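## Task

Move tube B, the one with the violet cap standing in rack RK position A5, into mixer MX bore C3 and seat it fully at the bottom. Press the START key on the mixer and keep the tube in that bore until the green lamp on top of the mixer turns off. Do not grip or unseat anyone else's tubes in their bores or wells. Every station must end up upright and level on the bench mat. Nothing counts if it stays in place only because the robot is holding it. At the end, open the gripper and pull the arm away.

## Robot and tools

Robot: one Kinova Gen3 arm (seven revolute joints) carrying a Robotiq 2F-85 two-finger gripper and a wrist camera. There is only one arm, so every row describes that arm alone.

Scene layout: the rack RK sits closest to the arm base. Behind it, left to right, stand BAL (balance), MG (magnet block), MX (mixer), SP (spectrophotometer) and DB (dry block). None is fastened, so any station can be shoved or tipped. Looking at a station from its front, row A is the closest row and column 1 the leftmost. START is a key on the mixer's slanted front face. Holding or bumping the shaking block aborts a run and turns on the red lamp; then START must be pressed again. Pressing START mid-run has no effect. Occasionally an outside disturbance nudges a loose item.

Frame: the scene origin is on the table surface under the arm base; +z up, +y to the left when facing along +x. The base may be slightly tilted. Camera calibrations (K, distortion, T_world_to_cam in metres) refer to this frame; cam_wrist has no given pose.

Joint order, used in every row and every per-joint list of a result: waist (joint_1), shoulder (joint_2), elbow (joint_4), forearm roll (joint_5), upper arm roll (joint_3), wrist pitch (joint_6), wrist roll (joint_7). Trust this order only.

A row holds 9 numbers, each in [-1, 1]: seven joint values in the order above, then gripper position, then gripper speed. Optionally 7 more numbers in [0, 1] follow, one stiffness scale per joint in the same order; a scale multiplies that joint's position gain and persists until changed.

Joint values are offsets, not poses. A value of 1.0 equals 0.9985 rad for waist, shoulder, upper arm roll and elbow, and 0.8765 rad for forearm roll, wrist pitch and wrist roll. Stated ranges (rad): waist, upper arm roll, forearm roll, wrist roll ±69.115; shoulder ±2.250; elbow ±2.580; wrist pitch ±2.100. Real ends can differ by 0.013 rad. Asking past an end beyond 0.013 rad gets the action refused; a refused first action cancels the whole call. A result line 'joint sent to its limit' means a joint was stopped at its end.

Gripper position is absolute: +1 is 85 mm open, 0 about 41 mm, pads touch near -0.8, and -1 closes until blocked. Gripper speed: -1 about 20 mm/s, 0 about 85, +1 about 150. Full-close force is set by the arm, roughly 190 to 235 N per pad. To hold, send -1 and keep sending it. For a gentler grip, open, then close to slightly less than the object's width. To release, command a width larger than the object. The fingertips advance about 13 mm away from the wrist while closing, so leave clearance above surfaces. position_measured_pct ≈ 50 - 50 x position: 0 is fully open; stopping below 90 means something is held or blocking; near 90 means the pads met.

Tools:
- execute_actions(actions): a list of actions; each action is a table of up to 15 rows, one row per 1/30 s step; a short table repeats its last row to fill 15 steps. Offsets in every row of an action are measured from the joint angles at that action's start (for the first action, from the last reported angles), not from the previous row. An empty list just returns state and images.
- move(target, speed, blocking): target is one 9-number row whose joint offsets are measured from the Joint positions in the latest result that lists them. Joints travel along synchronized paths lasting 0.5 to 10 s; speed in rad/s (0.01 to 2, default 0.5) caps the joint with the longest travel. Paths ignore obstacles; faster moves and targets set deeper past a contact hit and press harder. blocking=false returns after 0.5 s; while it runs, other motions are refused until wait or stop. The result adds a 'move:' line: outcome (done, off_target, moving, held, fault), limits=held or none, and the joint farthest off target.
- wait(seconds): 0 to 10 s, arm keeps its last command; ends early if a move finishes.
- stop(): brakes a running move; fingers continue.
- zoom_image(camera, region): region [x0, y0, x1, y1] in pixels, at most 504x504; cameras cam_head_left, cam_head_right, cam_high, cam_low, cam_wrist.
- read_manual(section): licence texts only.
- finished_scene(scene): ends the current scene by number; irreversible; its result tells whether the goal was met and gives the next task.

Motion limits: each joint's target is kept within a lead of its measured angle (0.304 rad for the first four arm joints named in the scale rule, 0.266 for the wrist three; smaller values apply when stiffness is set), and targets are scaled back if they would put the gripper over 70 mm from where it is. So large moves need several actions and may arrive late. 'Joint targets' shows what is being commanded now; 'joint command not followed' means a clearance check altered targets. Results also give joint velocities, torques, and step readings (HELD marks clipped steps).

Hazards: contact torque reaching a load limit (50.2 N m for the first four joints, 31.6 for the wrist three, held weight included) freezes the arm 10 s and drops the rest of the call. Holding loads heats motors; a MOTOR HOT warning appears at 60 °C and at 75 °C the arm sinks. The simulation keeps running while you compose a reply, with the last command held. Never drop or knock anything off the table, avoid slams and very hard pushes, do not tip stations, and prefer smooth, quick motion.

Each tool is called after ">>>" as a command line: name --argument value for each argument, lists and objects as JSON in quotes; but a table of rows of numbers goes row by row, as --pt "numbers of a row", without its own name.

## Session

>>> execute_actions --actions '[]'

Scene clock: 0.00 s.
position_measured_pct=0.0
Joint names: [waist, shoulder, elbow, forearm roll, upper arm roll, wrist pitch, wrist roll]
Joint positions: [ 1.393  1.288  2.146 -1.095 -0.655 -1.843 -0.108]
Joint velocities: [ 0.001  0.    -0.002 -0.    -0.     0.     0.001]
Joint torques (N m, as the joint torque sensors report them, + toward a larger angle): no reading
Joint targets: [1.393 1.288 2.146 -1.095 -0.655 -1.843 -0.108]
Joint stiffness scale: [1. 1. 1. 1. 1. 1. 1.]

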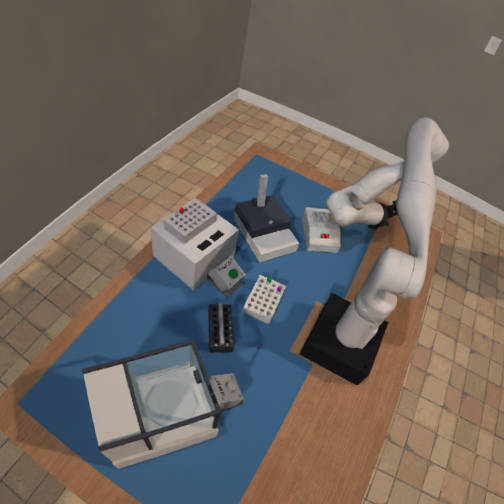

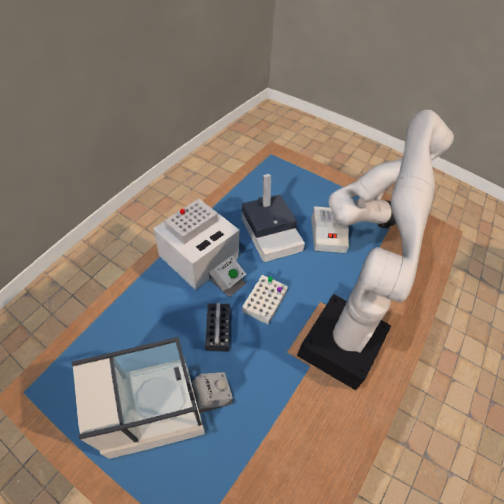

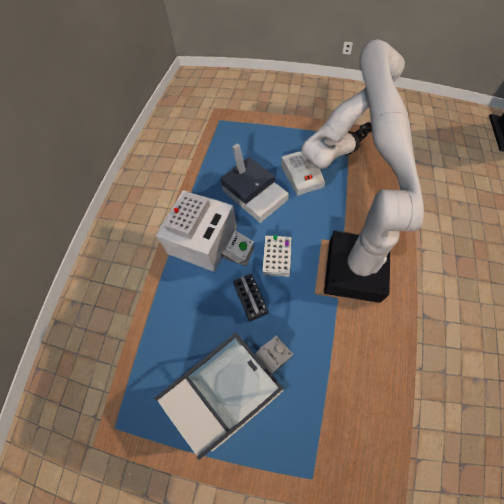

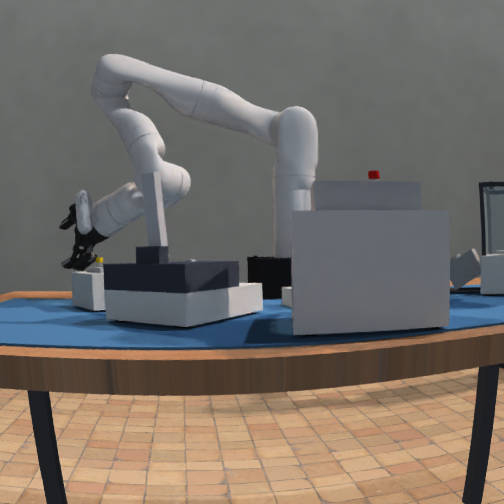

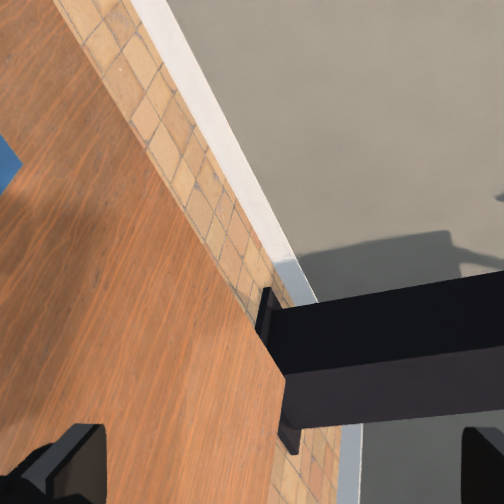

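>>> zoom_image --camera "cam_high" --region '[150,170,310,330]'

>>> zoom_image --camera "cam_head_left" --region '[145,180,305,340]'

>>> zoom_image --camera "cam_low" --region '[200,80,504,384]'

Region (150, 170, 310, 330) of cam_high's 504x504 image, scaled by 3.150, with more detail than that image has.

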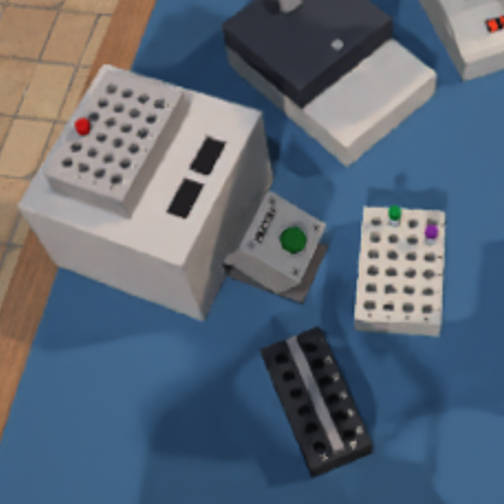

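Region (145, 180, 305, 340) of cam_head_left's 504x504 image, scaled by 3.150, with more detail than that image has.

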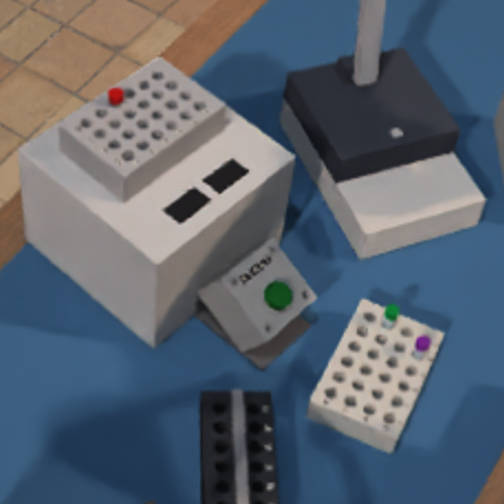

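Region (200, 80, 504, 384) of cam_low's 504x504 image, scaled by 1.658, with more detail than that image has.

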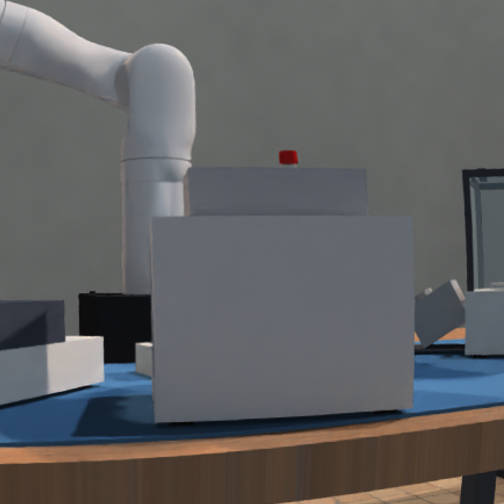

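>>> move --target '[0,-1,0,0.5,0.3,0.7,-0.5,1,0]' --speed 1

>>> move --target '[-0.6,-0.15,0,0.75,0.356,1,-0.6,1,0]' --speed 1

>>> move --target '[-0.75,0,0.15,0,0,1,-0.57,1,0]' --speed 1

Scene clock: 28.23 s.
position_measured_pct=0.0
Joint names: [waist, shoulder, elbow, forearm roll, upper arm roll, wrist pitch, wrist roll]
Joint positions: [ 1.393  0.292  2.146 -0.661 -0.358 -1.236 -0.536]
Joint velocities: [ 0.    -0.003  0.001 -0.    -0.     0.001  0.001]
Joint torques (N m, as the joint torque sensors report them, + toward a larger angle): [ -0.07 -13.53  -7.47   1.49  -0.48  -2.42   0.06]
Joint targets: [1.393 0.289 2.146 -0.657 -0.355 -1.229 -0.547]
Joint stiffness scale: [1. 1. 1. 1. 1. 1. 1.]
move: done; limits=none; farthest joint: the wrist roll, 0.010 radians from its target (0.438 radians at the start)

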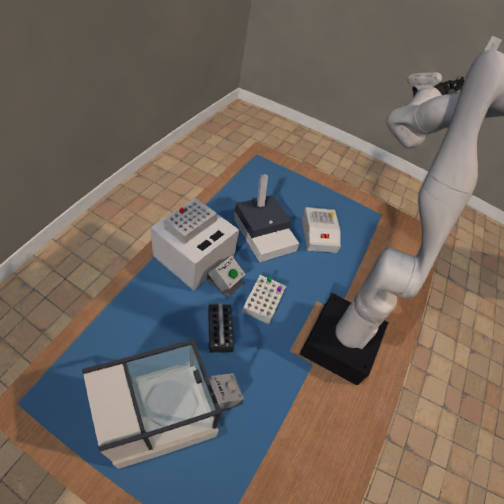

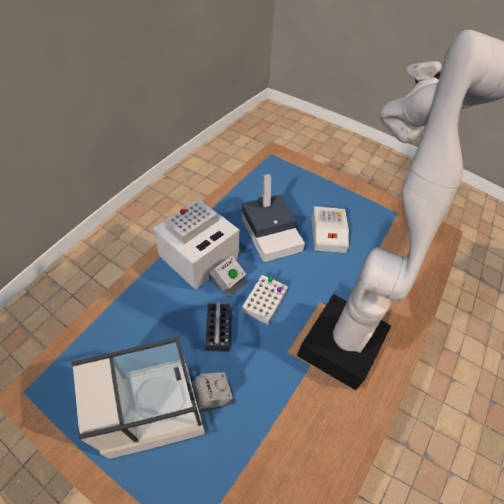

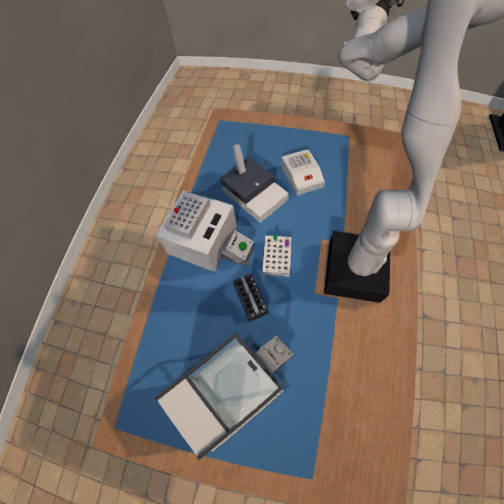

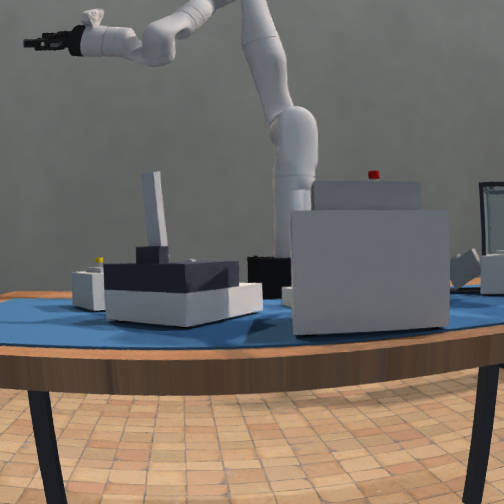

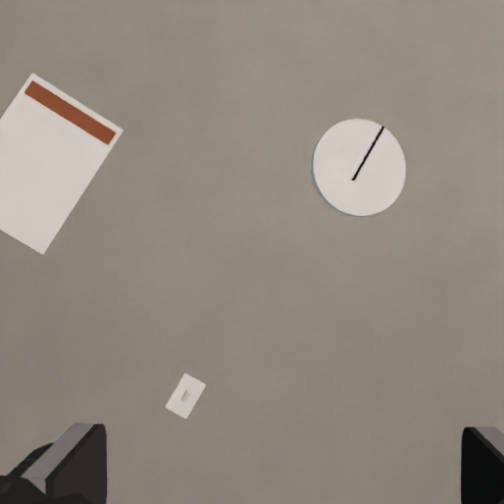

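Scene clock: 29.90 s.
position_measured_pct=0.0
Joint names: [waist, shoulder, elbow, forearm roll, upper arm roll, wrist pitch, wrist roll]
Joint positions: [ 0.797  0.145  2.146 -0.008 -0.006 -0.367 -1.051]
Joint velocities: [-0.002 -0.001  0.    -0.001  0.     0.002  0.   ]
Joint torques (N m, as the joint torque sensors report them, + toward a larger angle): [ -0.58 -12.57  -8.63   0.13  -0.02  -2.61   0.05]
Joint targets: [0.794 0.142 2.146 -0.004 -0.003 -0.360 -1.062]
Joint stiffness scale: [1. 1. 1. 1. 1. 1. 1.]
move: off_target; limits=none; farthest joint: the wrist roll, 0.011 radians from its target (0.526 radians at the start)

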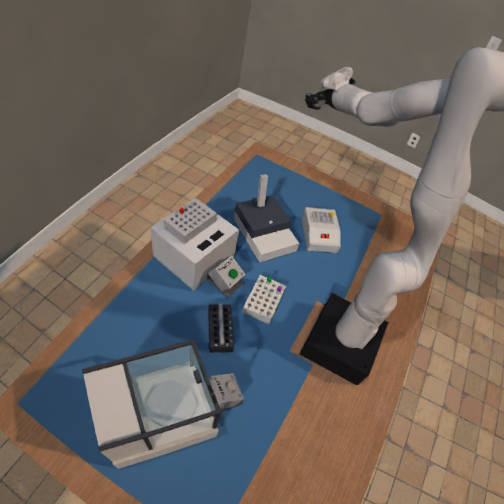

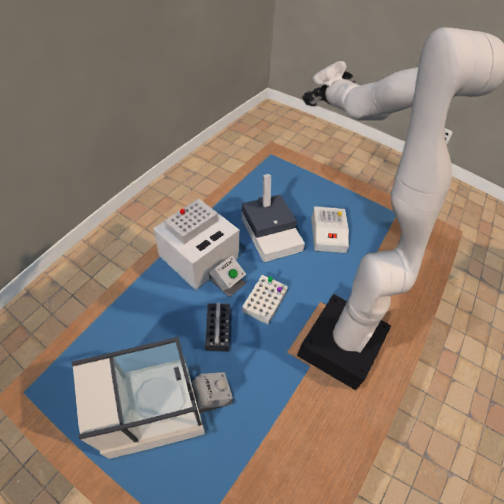

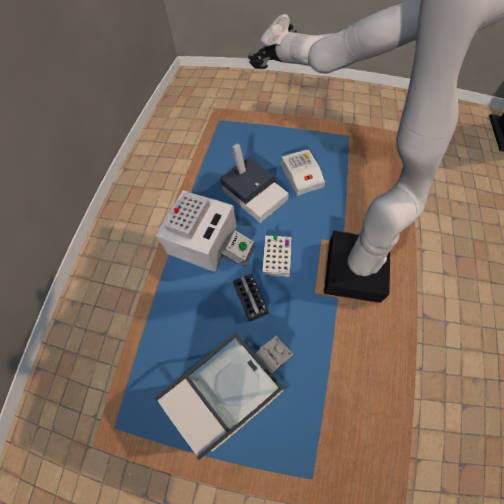

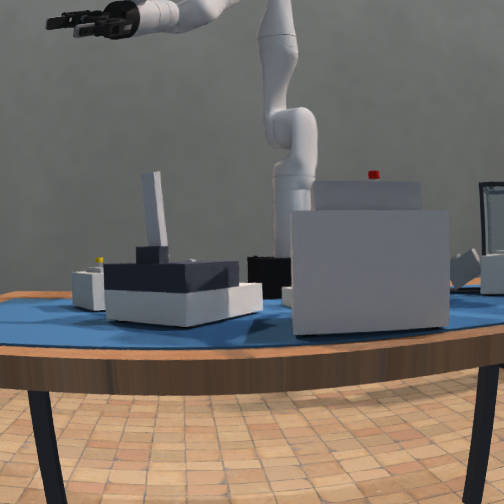

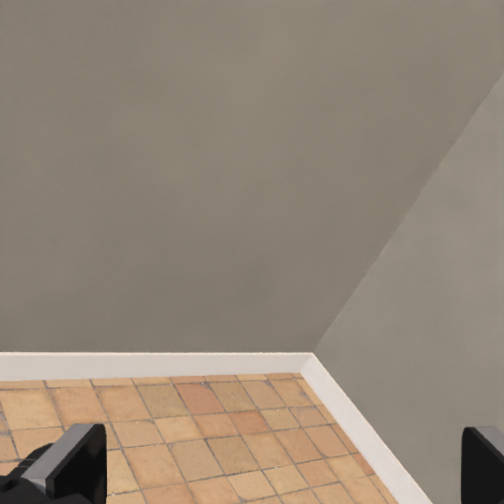

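Scene clock: 31.60 s.
position_measured_pct=0.0
Joint names: [waist, shoulder, elbow, forearm roll, upper arm roll, wrist pitch, wrist roll]
Joint positions: [ 0.052  0.145  2.291 -0.008 -0.005  0.503 -1.54 ]
Joint velocities: [-0.002  0.    -0.     0.     0.001 -0.002 -0.   ]
Joint torques (N m, as the joint torque sensors report them, + toward a larger angle): [ 0.45 -9.57 -5.72  0.26 -0.05 -0.55  0.18]
Joint targets: [0.049 0.145 2.296 -0.008 -0.006 0.510 -1.551]
Joint stiffness scale: [1. 1. 1. 1. 1. 1. 1.]
move: done; limits=none; farthest joint: the wrist roll, 0.010 radians from its target (0.499 radians at the start)

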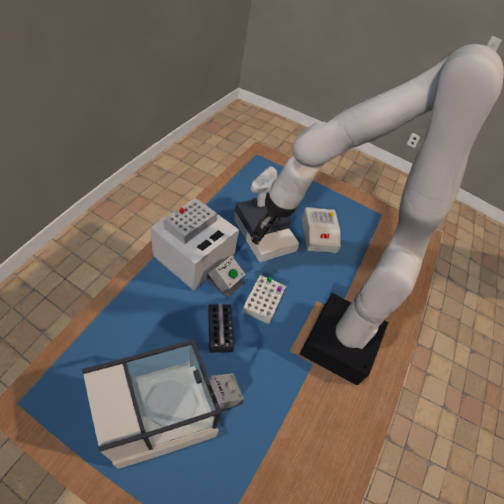

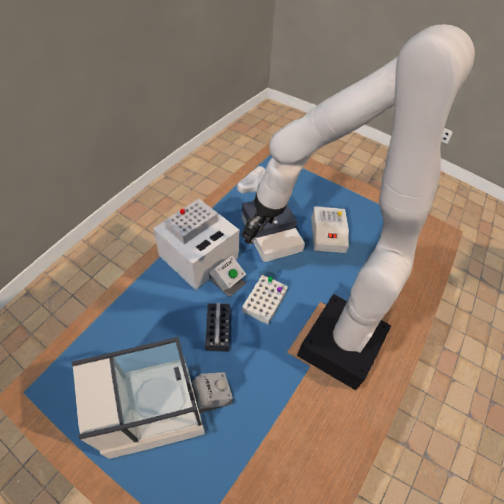

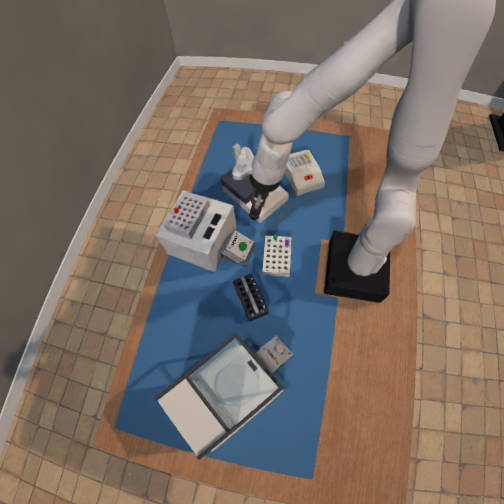

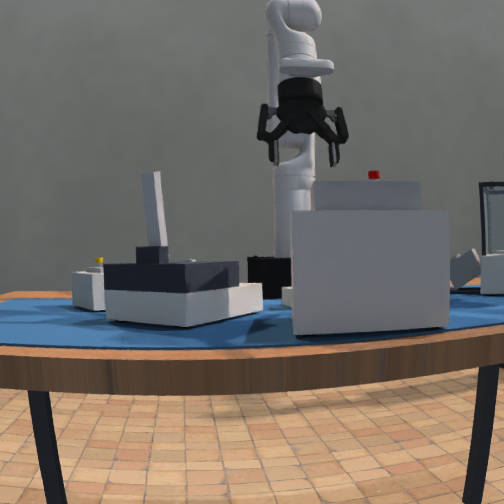

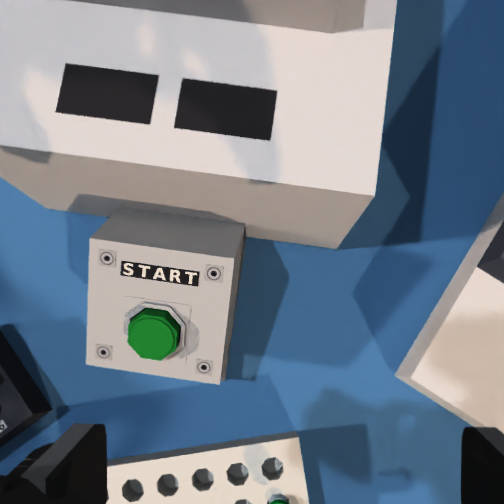

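>>> move --target '[0,0.165,0.245,0.01,0.005,-0.24,-0.045,0.2,0]' --speed 0.6

Scene clock: 37.03 s.
position_measured_pct=40.1
Joint names: [waist, shoulder, elbow, forearm roll, upper arm roll, wrist pitch, wrist roll]
Joint positions: [ 0.052  0.307  2.531 -0.004 -0.003  0.3   -1.569]
Joint velocities: [-0.001  0.003 -0.    -0.002 -0.001  0.     0.   ]
Joint torques (N m, as the joint torque sensors report them, + toward a larger angle): [-0.15 -8.79 -2.13  0.15 -0.04  0.01  0.15]
Joint targets: [0.052 0.310 2.536 0.001 -0.000 0.293 -1.580]
Joint stiffness scale: [1. 1. 1. 1. 1. 1. 1.]
move: off_target; limits=none; farthest joint: the wrist roll, 0.011 radians from its target (0.039 radians at the start)

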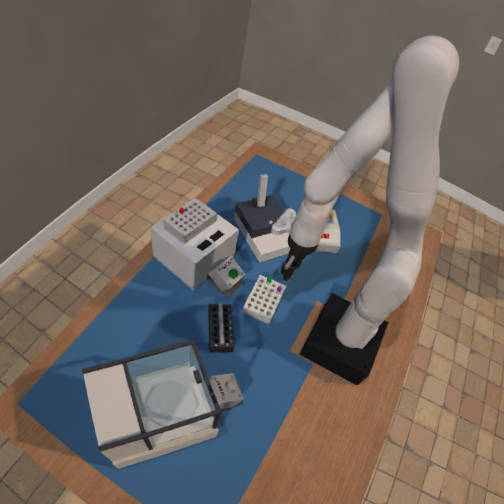

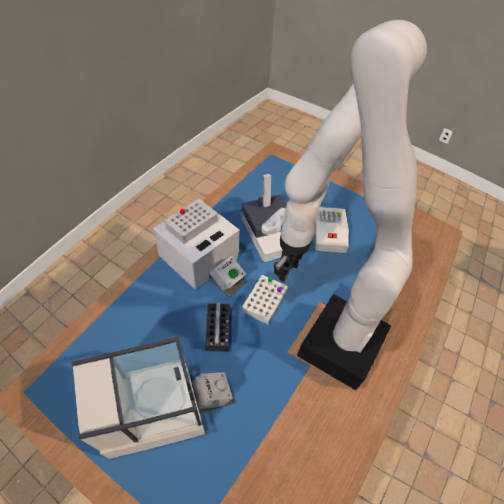

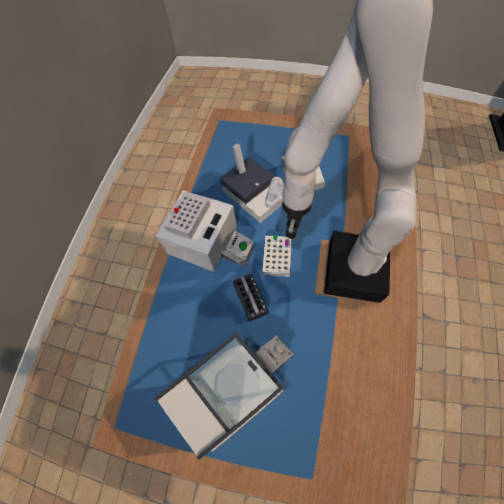

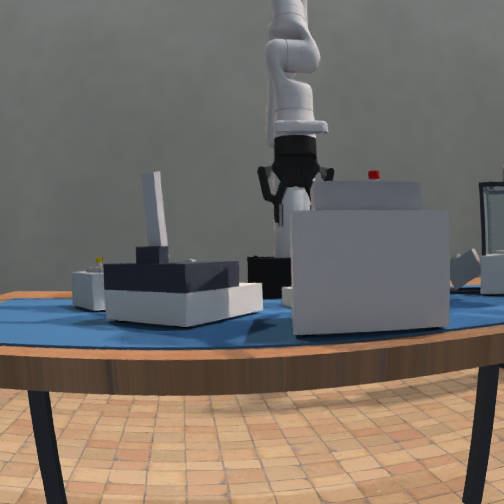

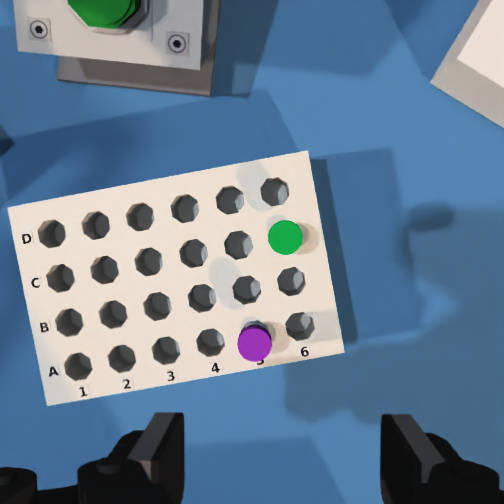

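>>> move --target '[-0.033,0.267,0.013,0,0,-0.315,0,0,0]'

>>> zoom_image --camera "cam_head_right" --region '[230,230,330,330]'

Scene clock: 45.63 s.
position_measured_pct=49.6
Joint names: [waist, shoulder, elbow, forearm roll, upper arm roll, wrist pitch, wrist roll]
Joint positions: [ 0.023  0.57   2.539 -0.004 -0.003  0.03  -1.569]
Joint velocities: [ 0.001  0.003 -0.001  0.002 -0.    -0.001 -0.   ]
Joint torques (N m, as the joint torque sensors report them, + toward a larger angle): [ -0.08 -11.4    0.26   0.17   0.08  -0.02   0.22]
Joint targets: [0.019 0.573 2.544 -0.004 -0.003 0.024 -1.569]
Joint stiffness scale: [1. 1. 1. 1. 1. 1. 1.]
move: done; limits=none; farthest joint: the wrist pitch, 0.007 radians from its target (0.276 radians at the start)

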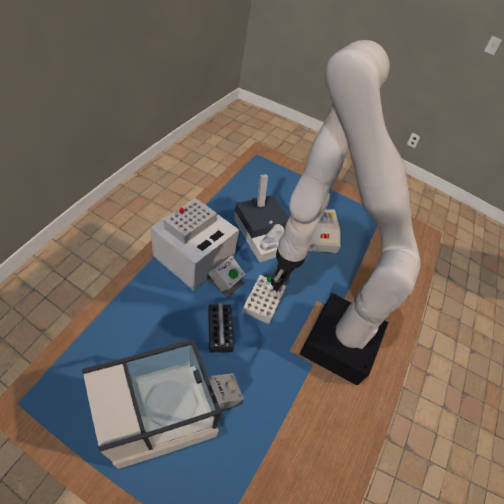

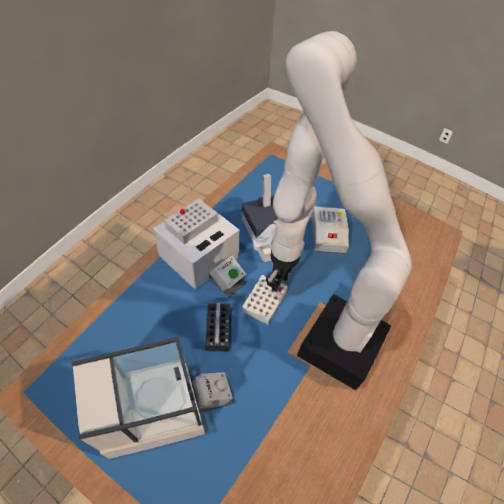

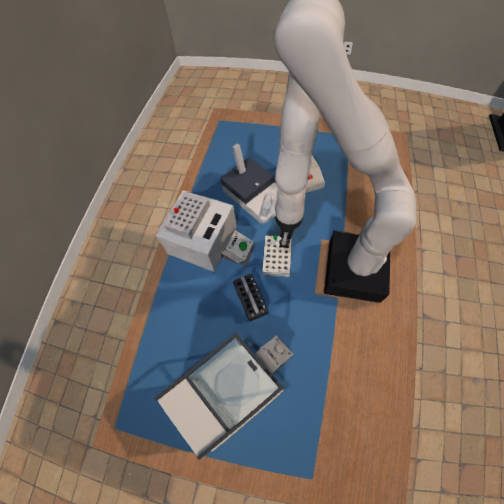

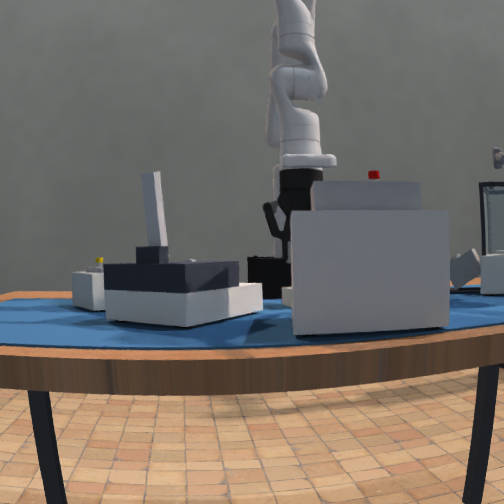

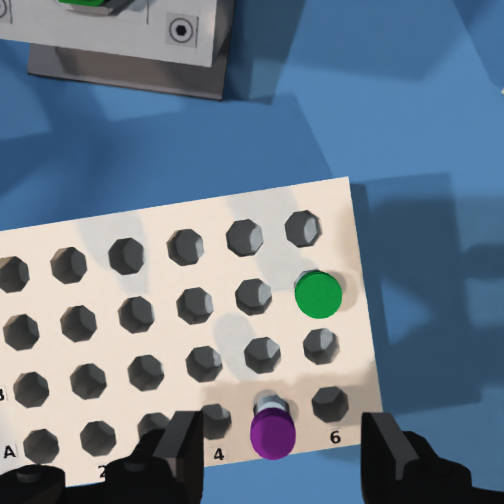

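Region (230, 230, 330, 330) of cam_head_right's 504x504 image, scaled by 5.040, with more detail than that image has.

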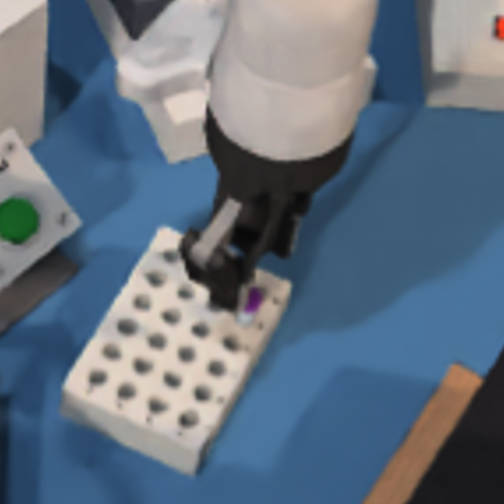

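>>> move --target '[-0.011,0.118,0.015,0,0,-0.148,0,-0.2,0]' --speed 0.25

Scene clock: 51.60 s.
position_measured_pct=59.9
Joint names: [waist, shoulder, elbow, forearm roll, upper arm roll, wrist pitch, wrist roll]
Joint positions: [ 0.015  0.685  2.549 -0.004 -0.003 -0.092 -1.569]
Joint velocities: [ 0.     0.002 -0.     0.     0.     0.001  0.002]
Joint torques (N m, as the joint torque sensors report them, + toward a larger angle): [  0.06 -12.25   1.4    0.23   0.1   -0.03   0.13]
Joint targets: [0.012 0.688 2.554 -0.004 -0.003 -0.099 -1.569]
Joint stiffness scale: [1. 1. 1. 1. 1. 1. 1.]
move: done; limits=none; farthest joint: the wrist pitch, 0.007 radians from its target (0.130 radians at the start)

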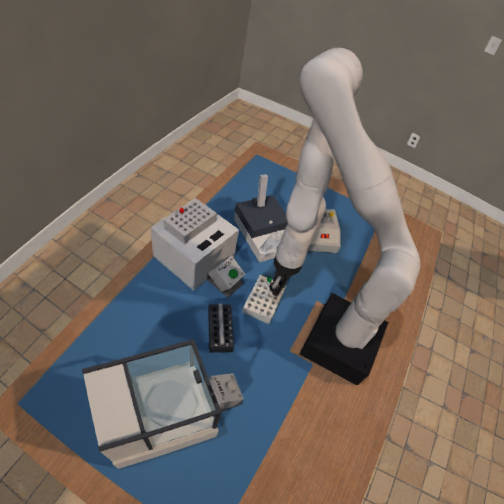

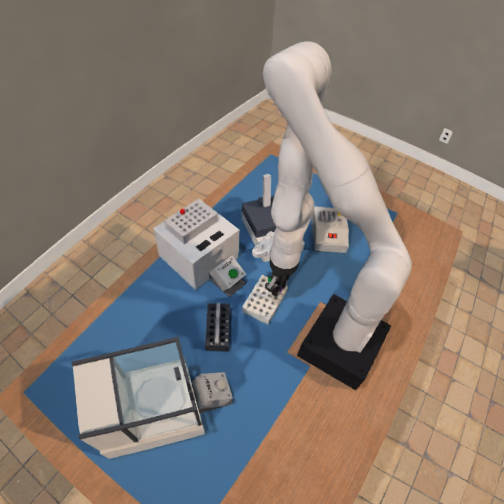

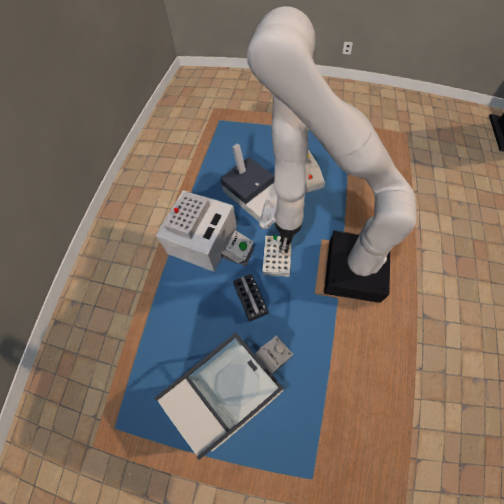

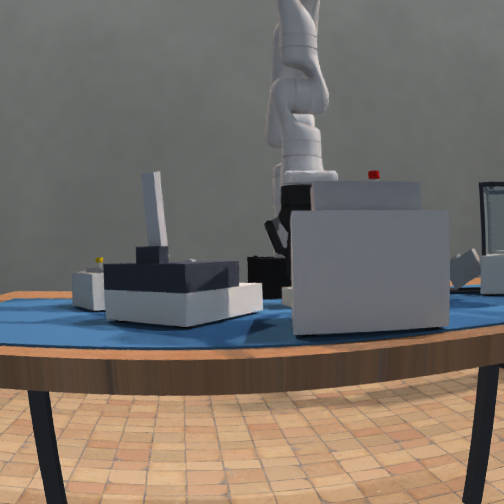

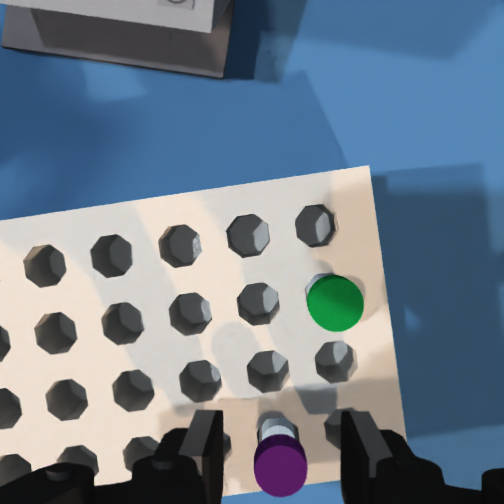

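>>> move --target '[0,0,0,0,0,0,0,-0.66,-0.5]'

>>> move --target '[0,-0.118,-0.015,0,0,0.148,0,-0.66,0]' --speed 0.2

Scene clock: 55.00 s.
position_measured_pct=80.6
Joint names: [waist, shoulder, elbow, forearm roll, upper arm roll, wrist pitch, wrist roll]
Joint positions: [ 0.015  0.686  2.549 -0.004 -0.003 -0.092 -1.569]
Joint velocities: [ 0.    -0.002  0.     0.     0.    -0.001 -0.001]
Joint torques (N m, as the joint torque sensors report them, + toward a larger angle): [ -0.03 -11.47   1.13   0.2    0.36  -0.07   0.14]
Joint targets: [0.015 0.685 2.549 -0.004 -0.003 -0.092 -1.569]
Joint stiffness scale: [1. 1. 1. 1. 1. 1. 1.]
move: done; limits=none; farthest joint: the shoulder, 0.001 radians from its target (0.001 radians at the start)

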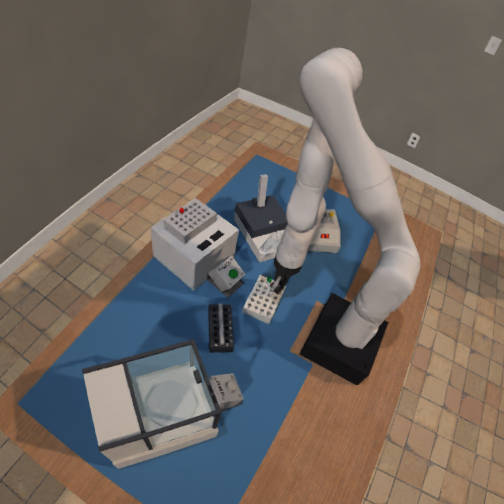

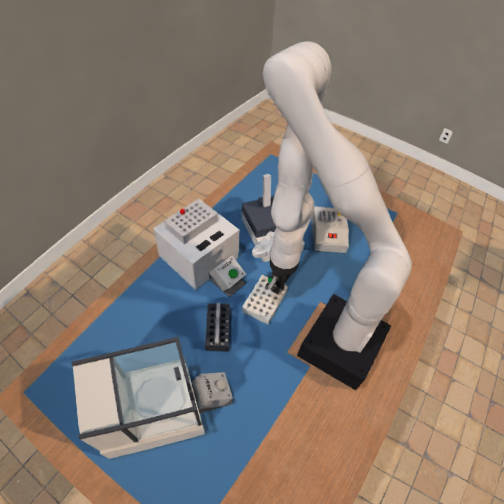

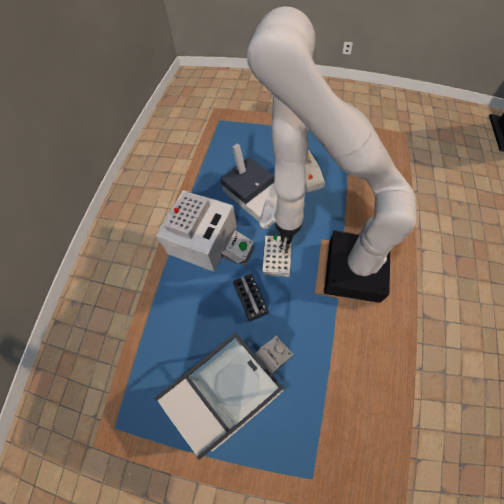

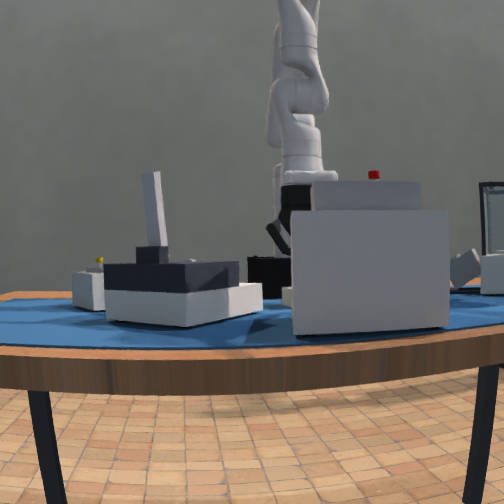

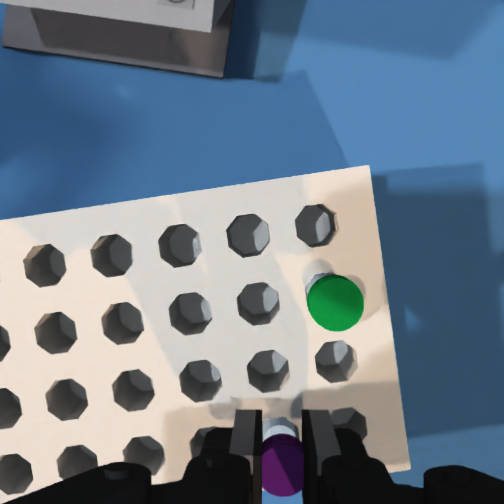

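Scene clock: 56.17 s.
position_measured_pct=80.6
Joint names: [waist, shoulder, elbow, forearm roll, upper arm roll, wrist pitch, wrist roll]
Joint positions: [ 0.015  0.571  2.539 -0.004 -0.003  0.03  -1.569]
Joint velocities: [-0.002 -0.002  0.    -0.    -0.     0.002 -0.002]
Joint torques (N m, as the joint torque sensors report them, + toward a larger angle): [  0.05 -11.54   0.3    0.18   0.04   0.     0.09]
Joint targets: [0.015 0.568 2.534 -0.004 -0.003 0.037 -1.569]
Joint stiffness scale: [1. 1. 1. 1. 1. 1. 1.]
move: done; limits=none; farthest joint: the wrist pitch, 0.007 radians from its target (0.130 radians at the start)

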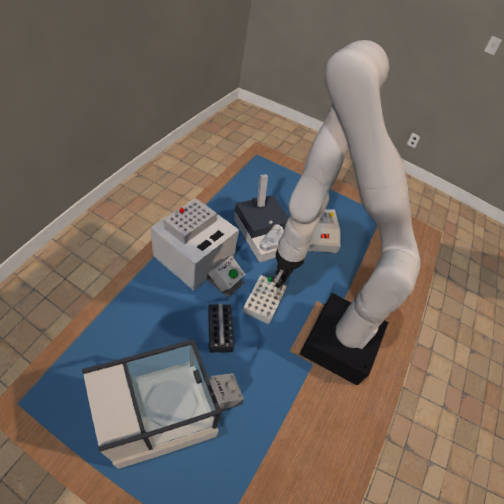

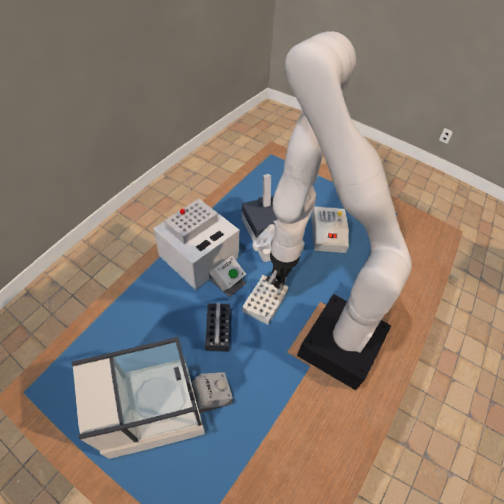

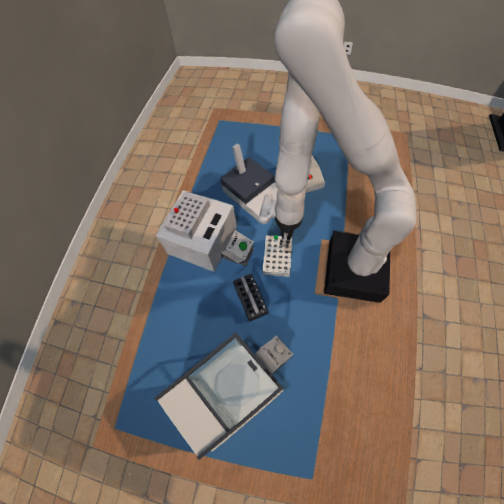

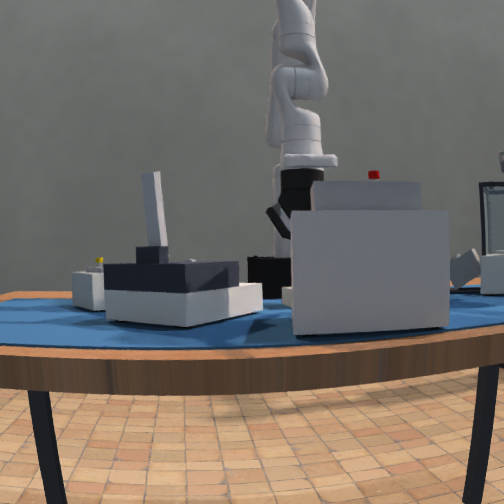

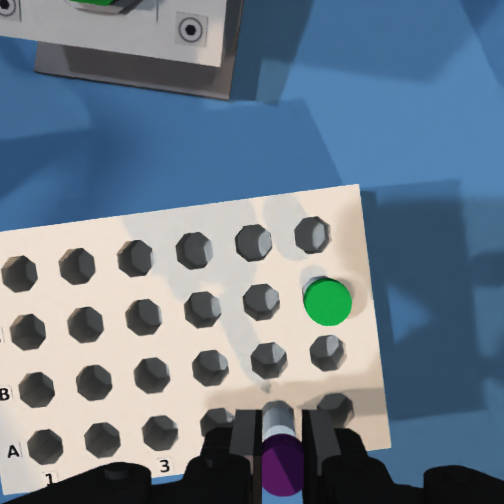

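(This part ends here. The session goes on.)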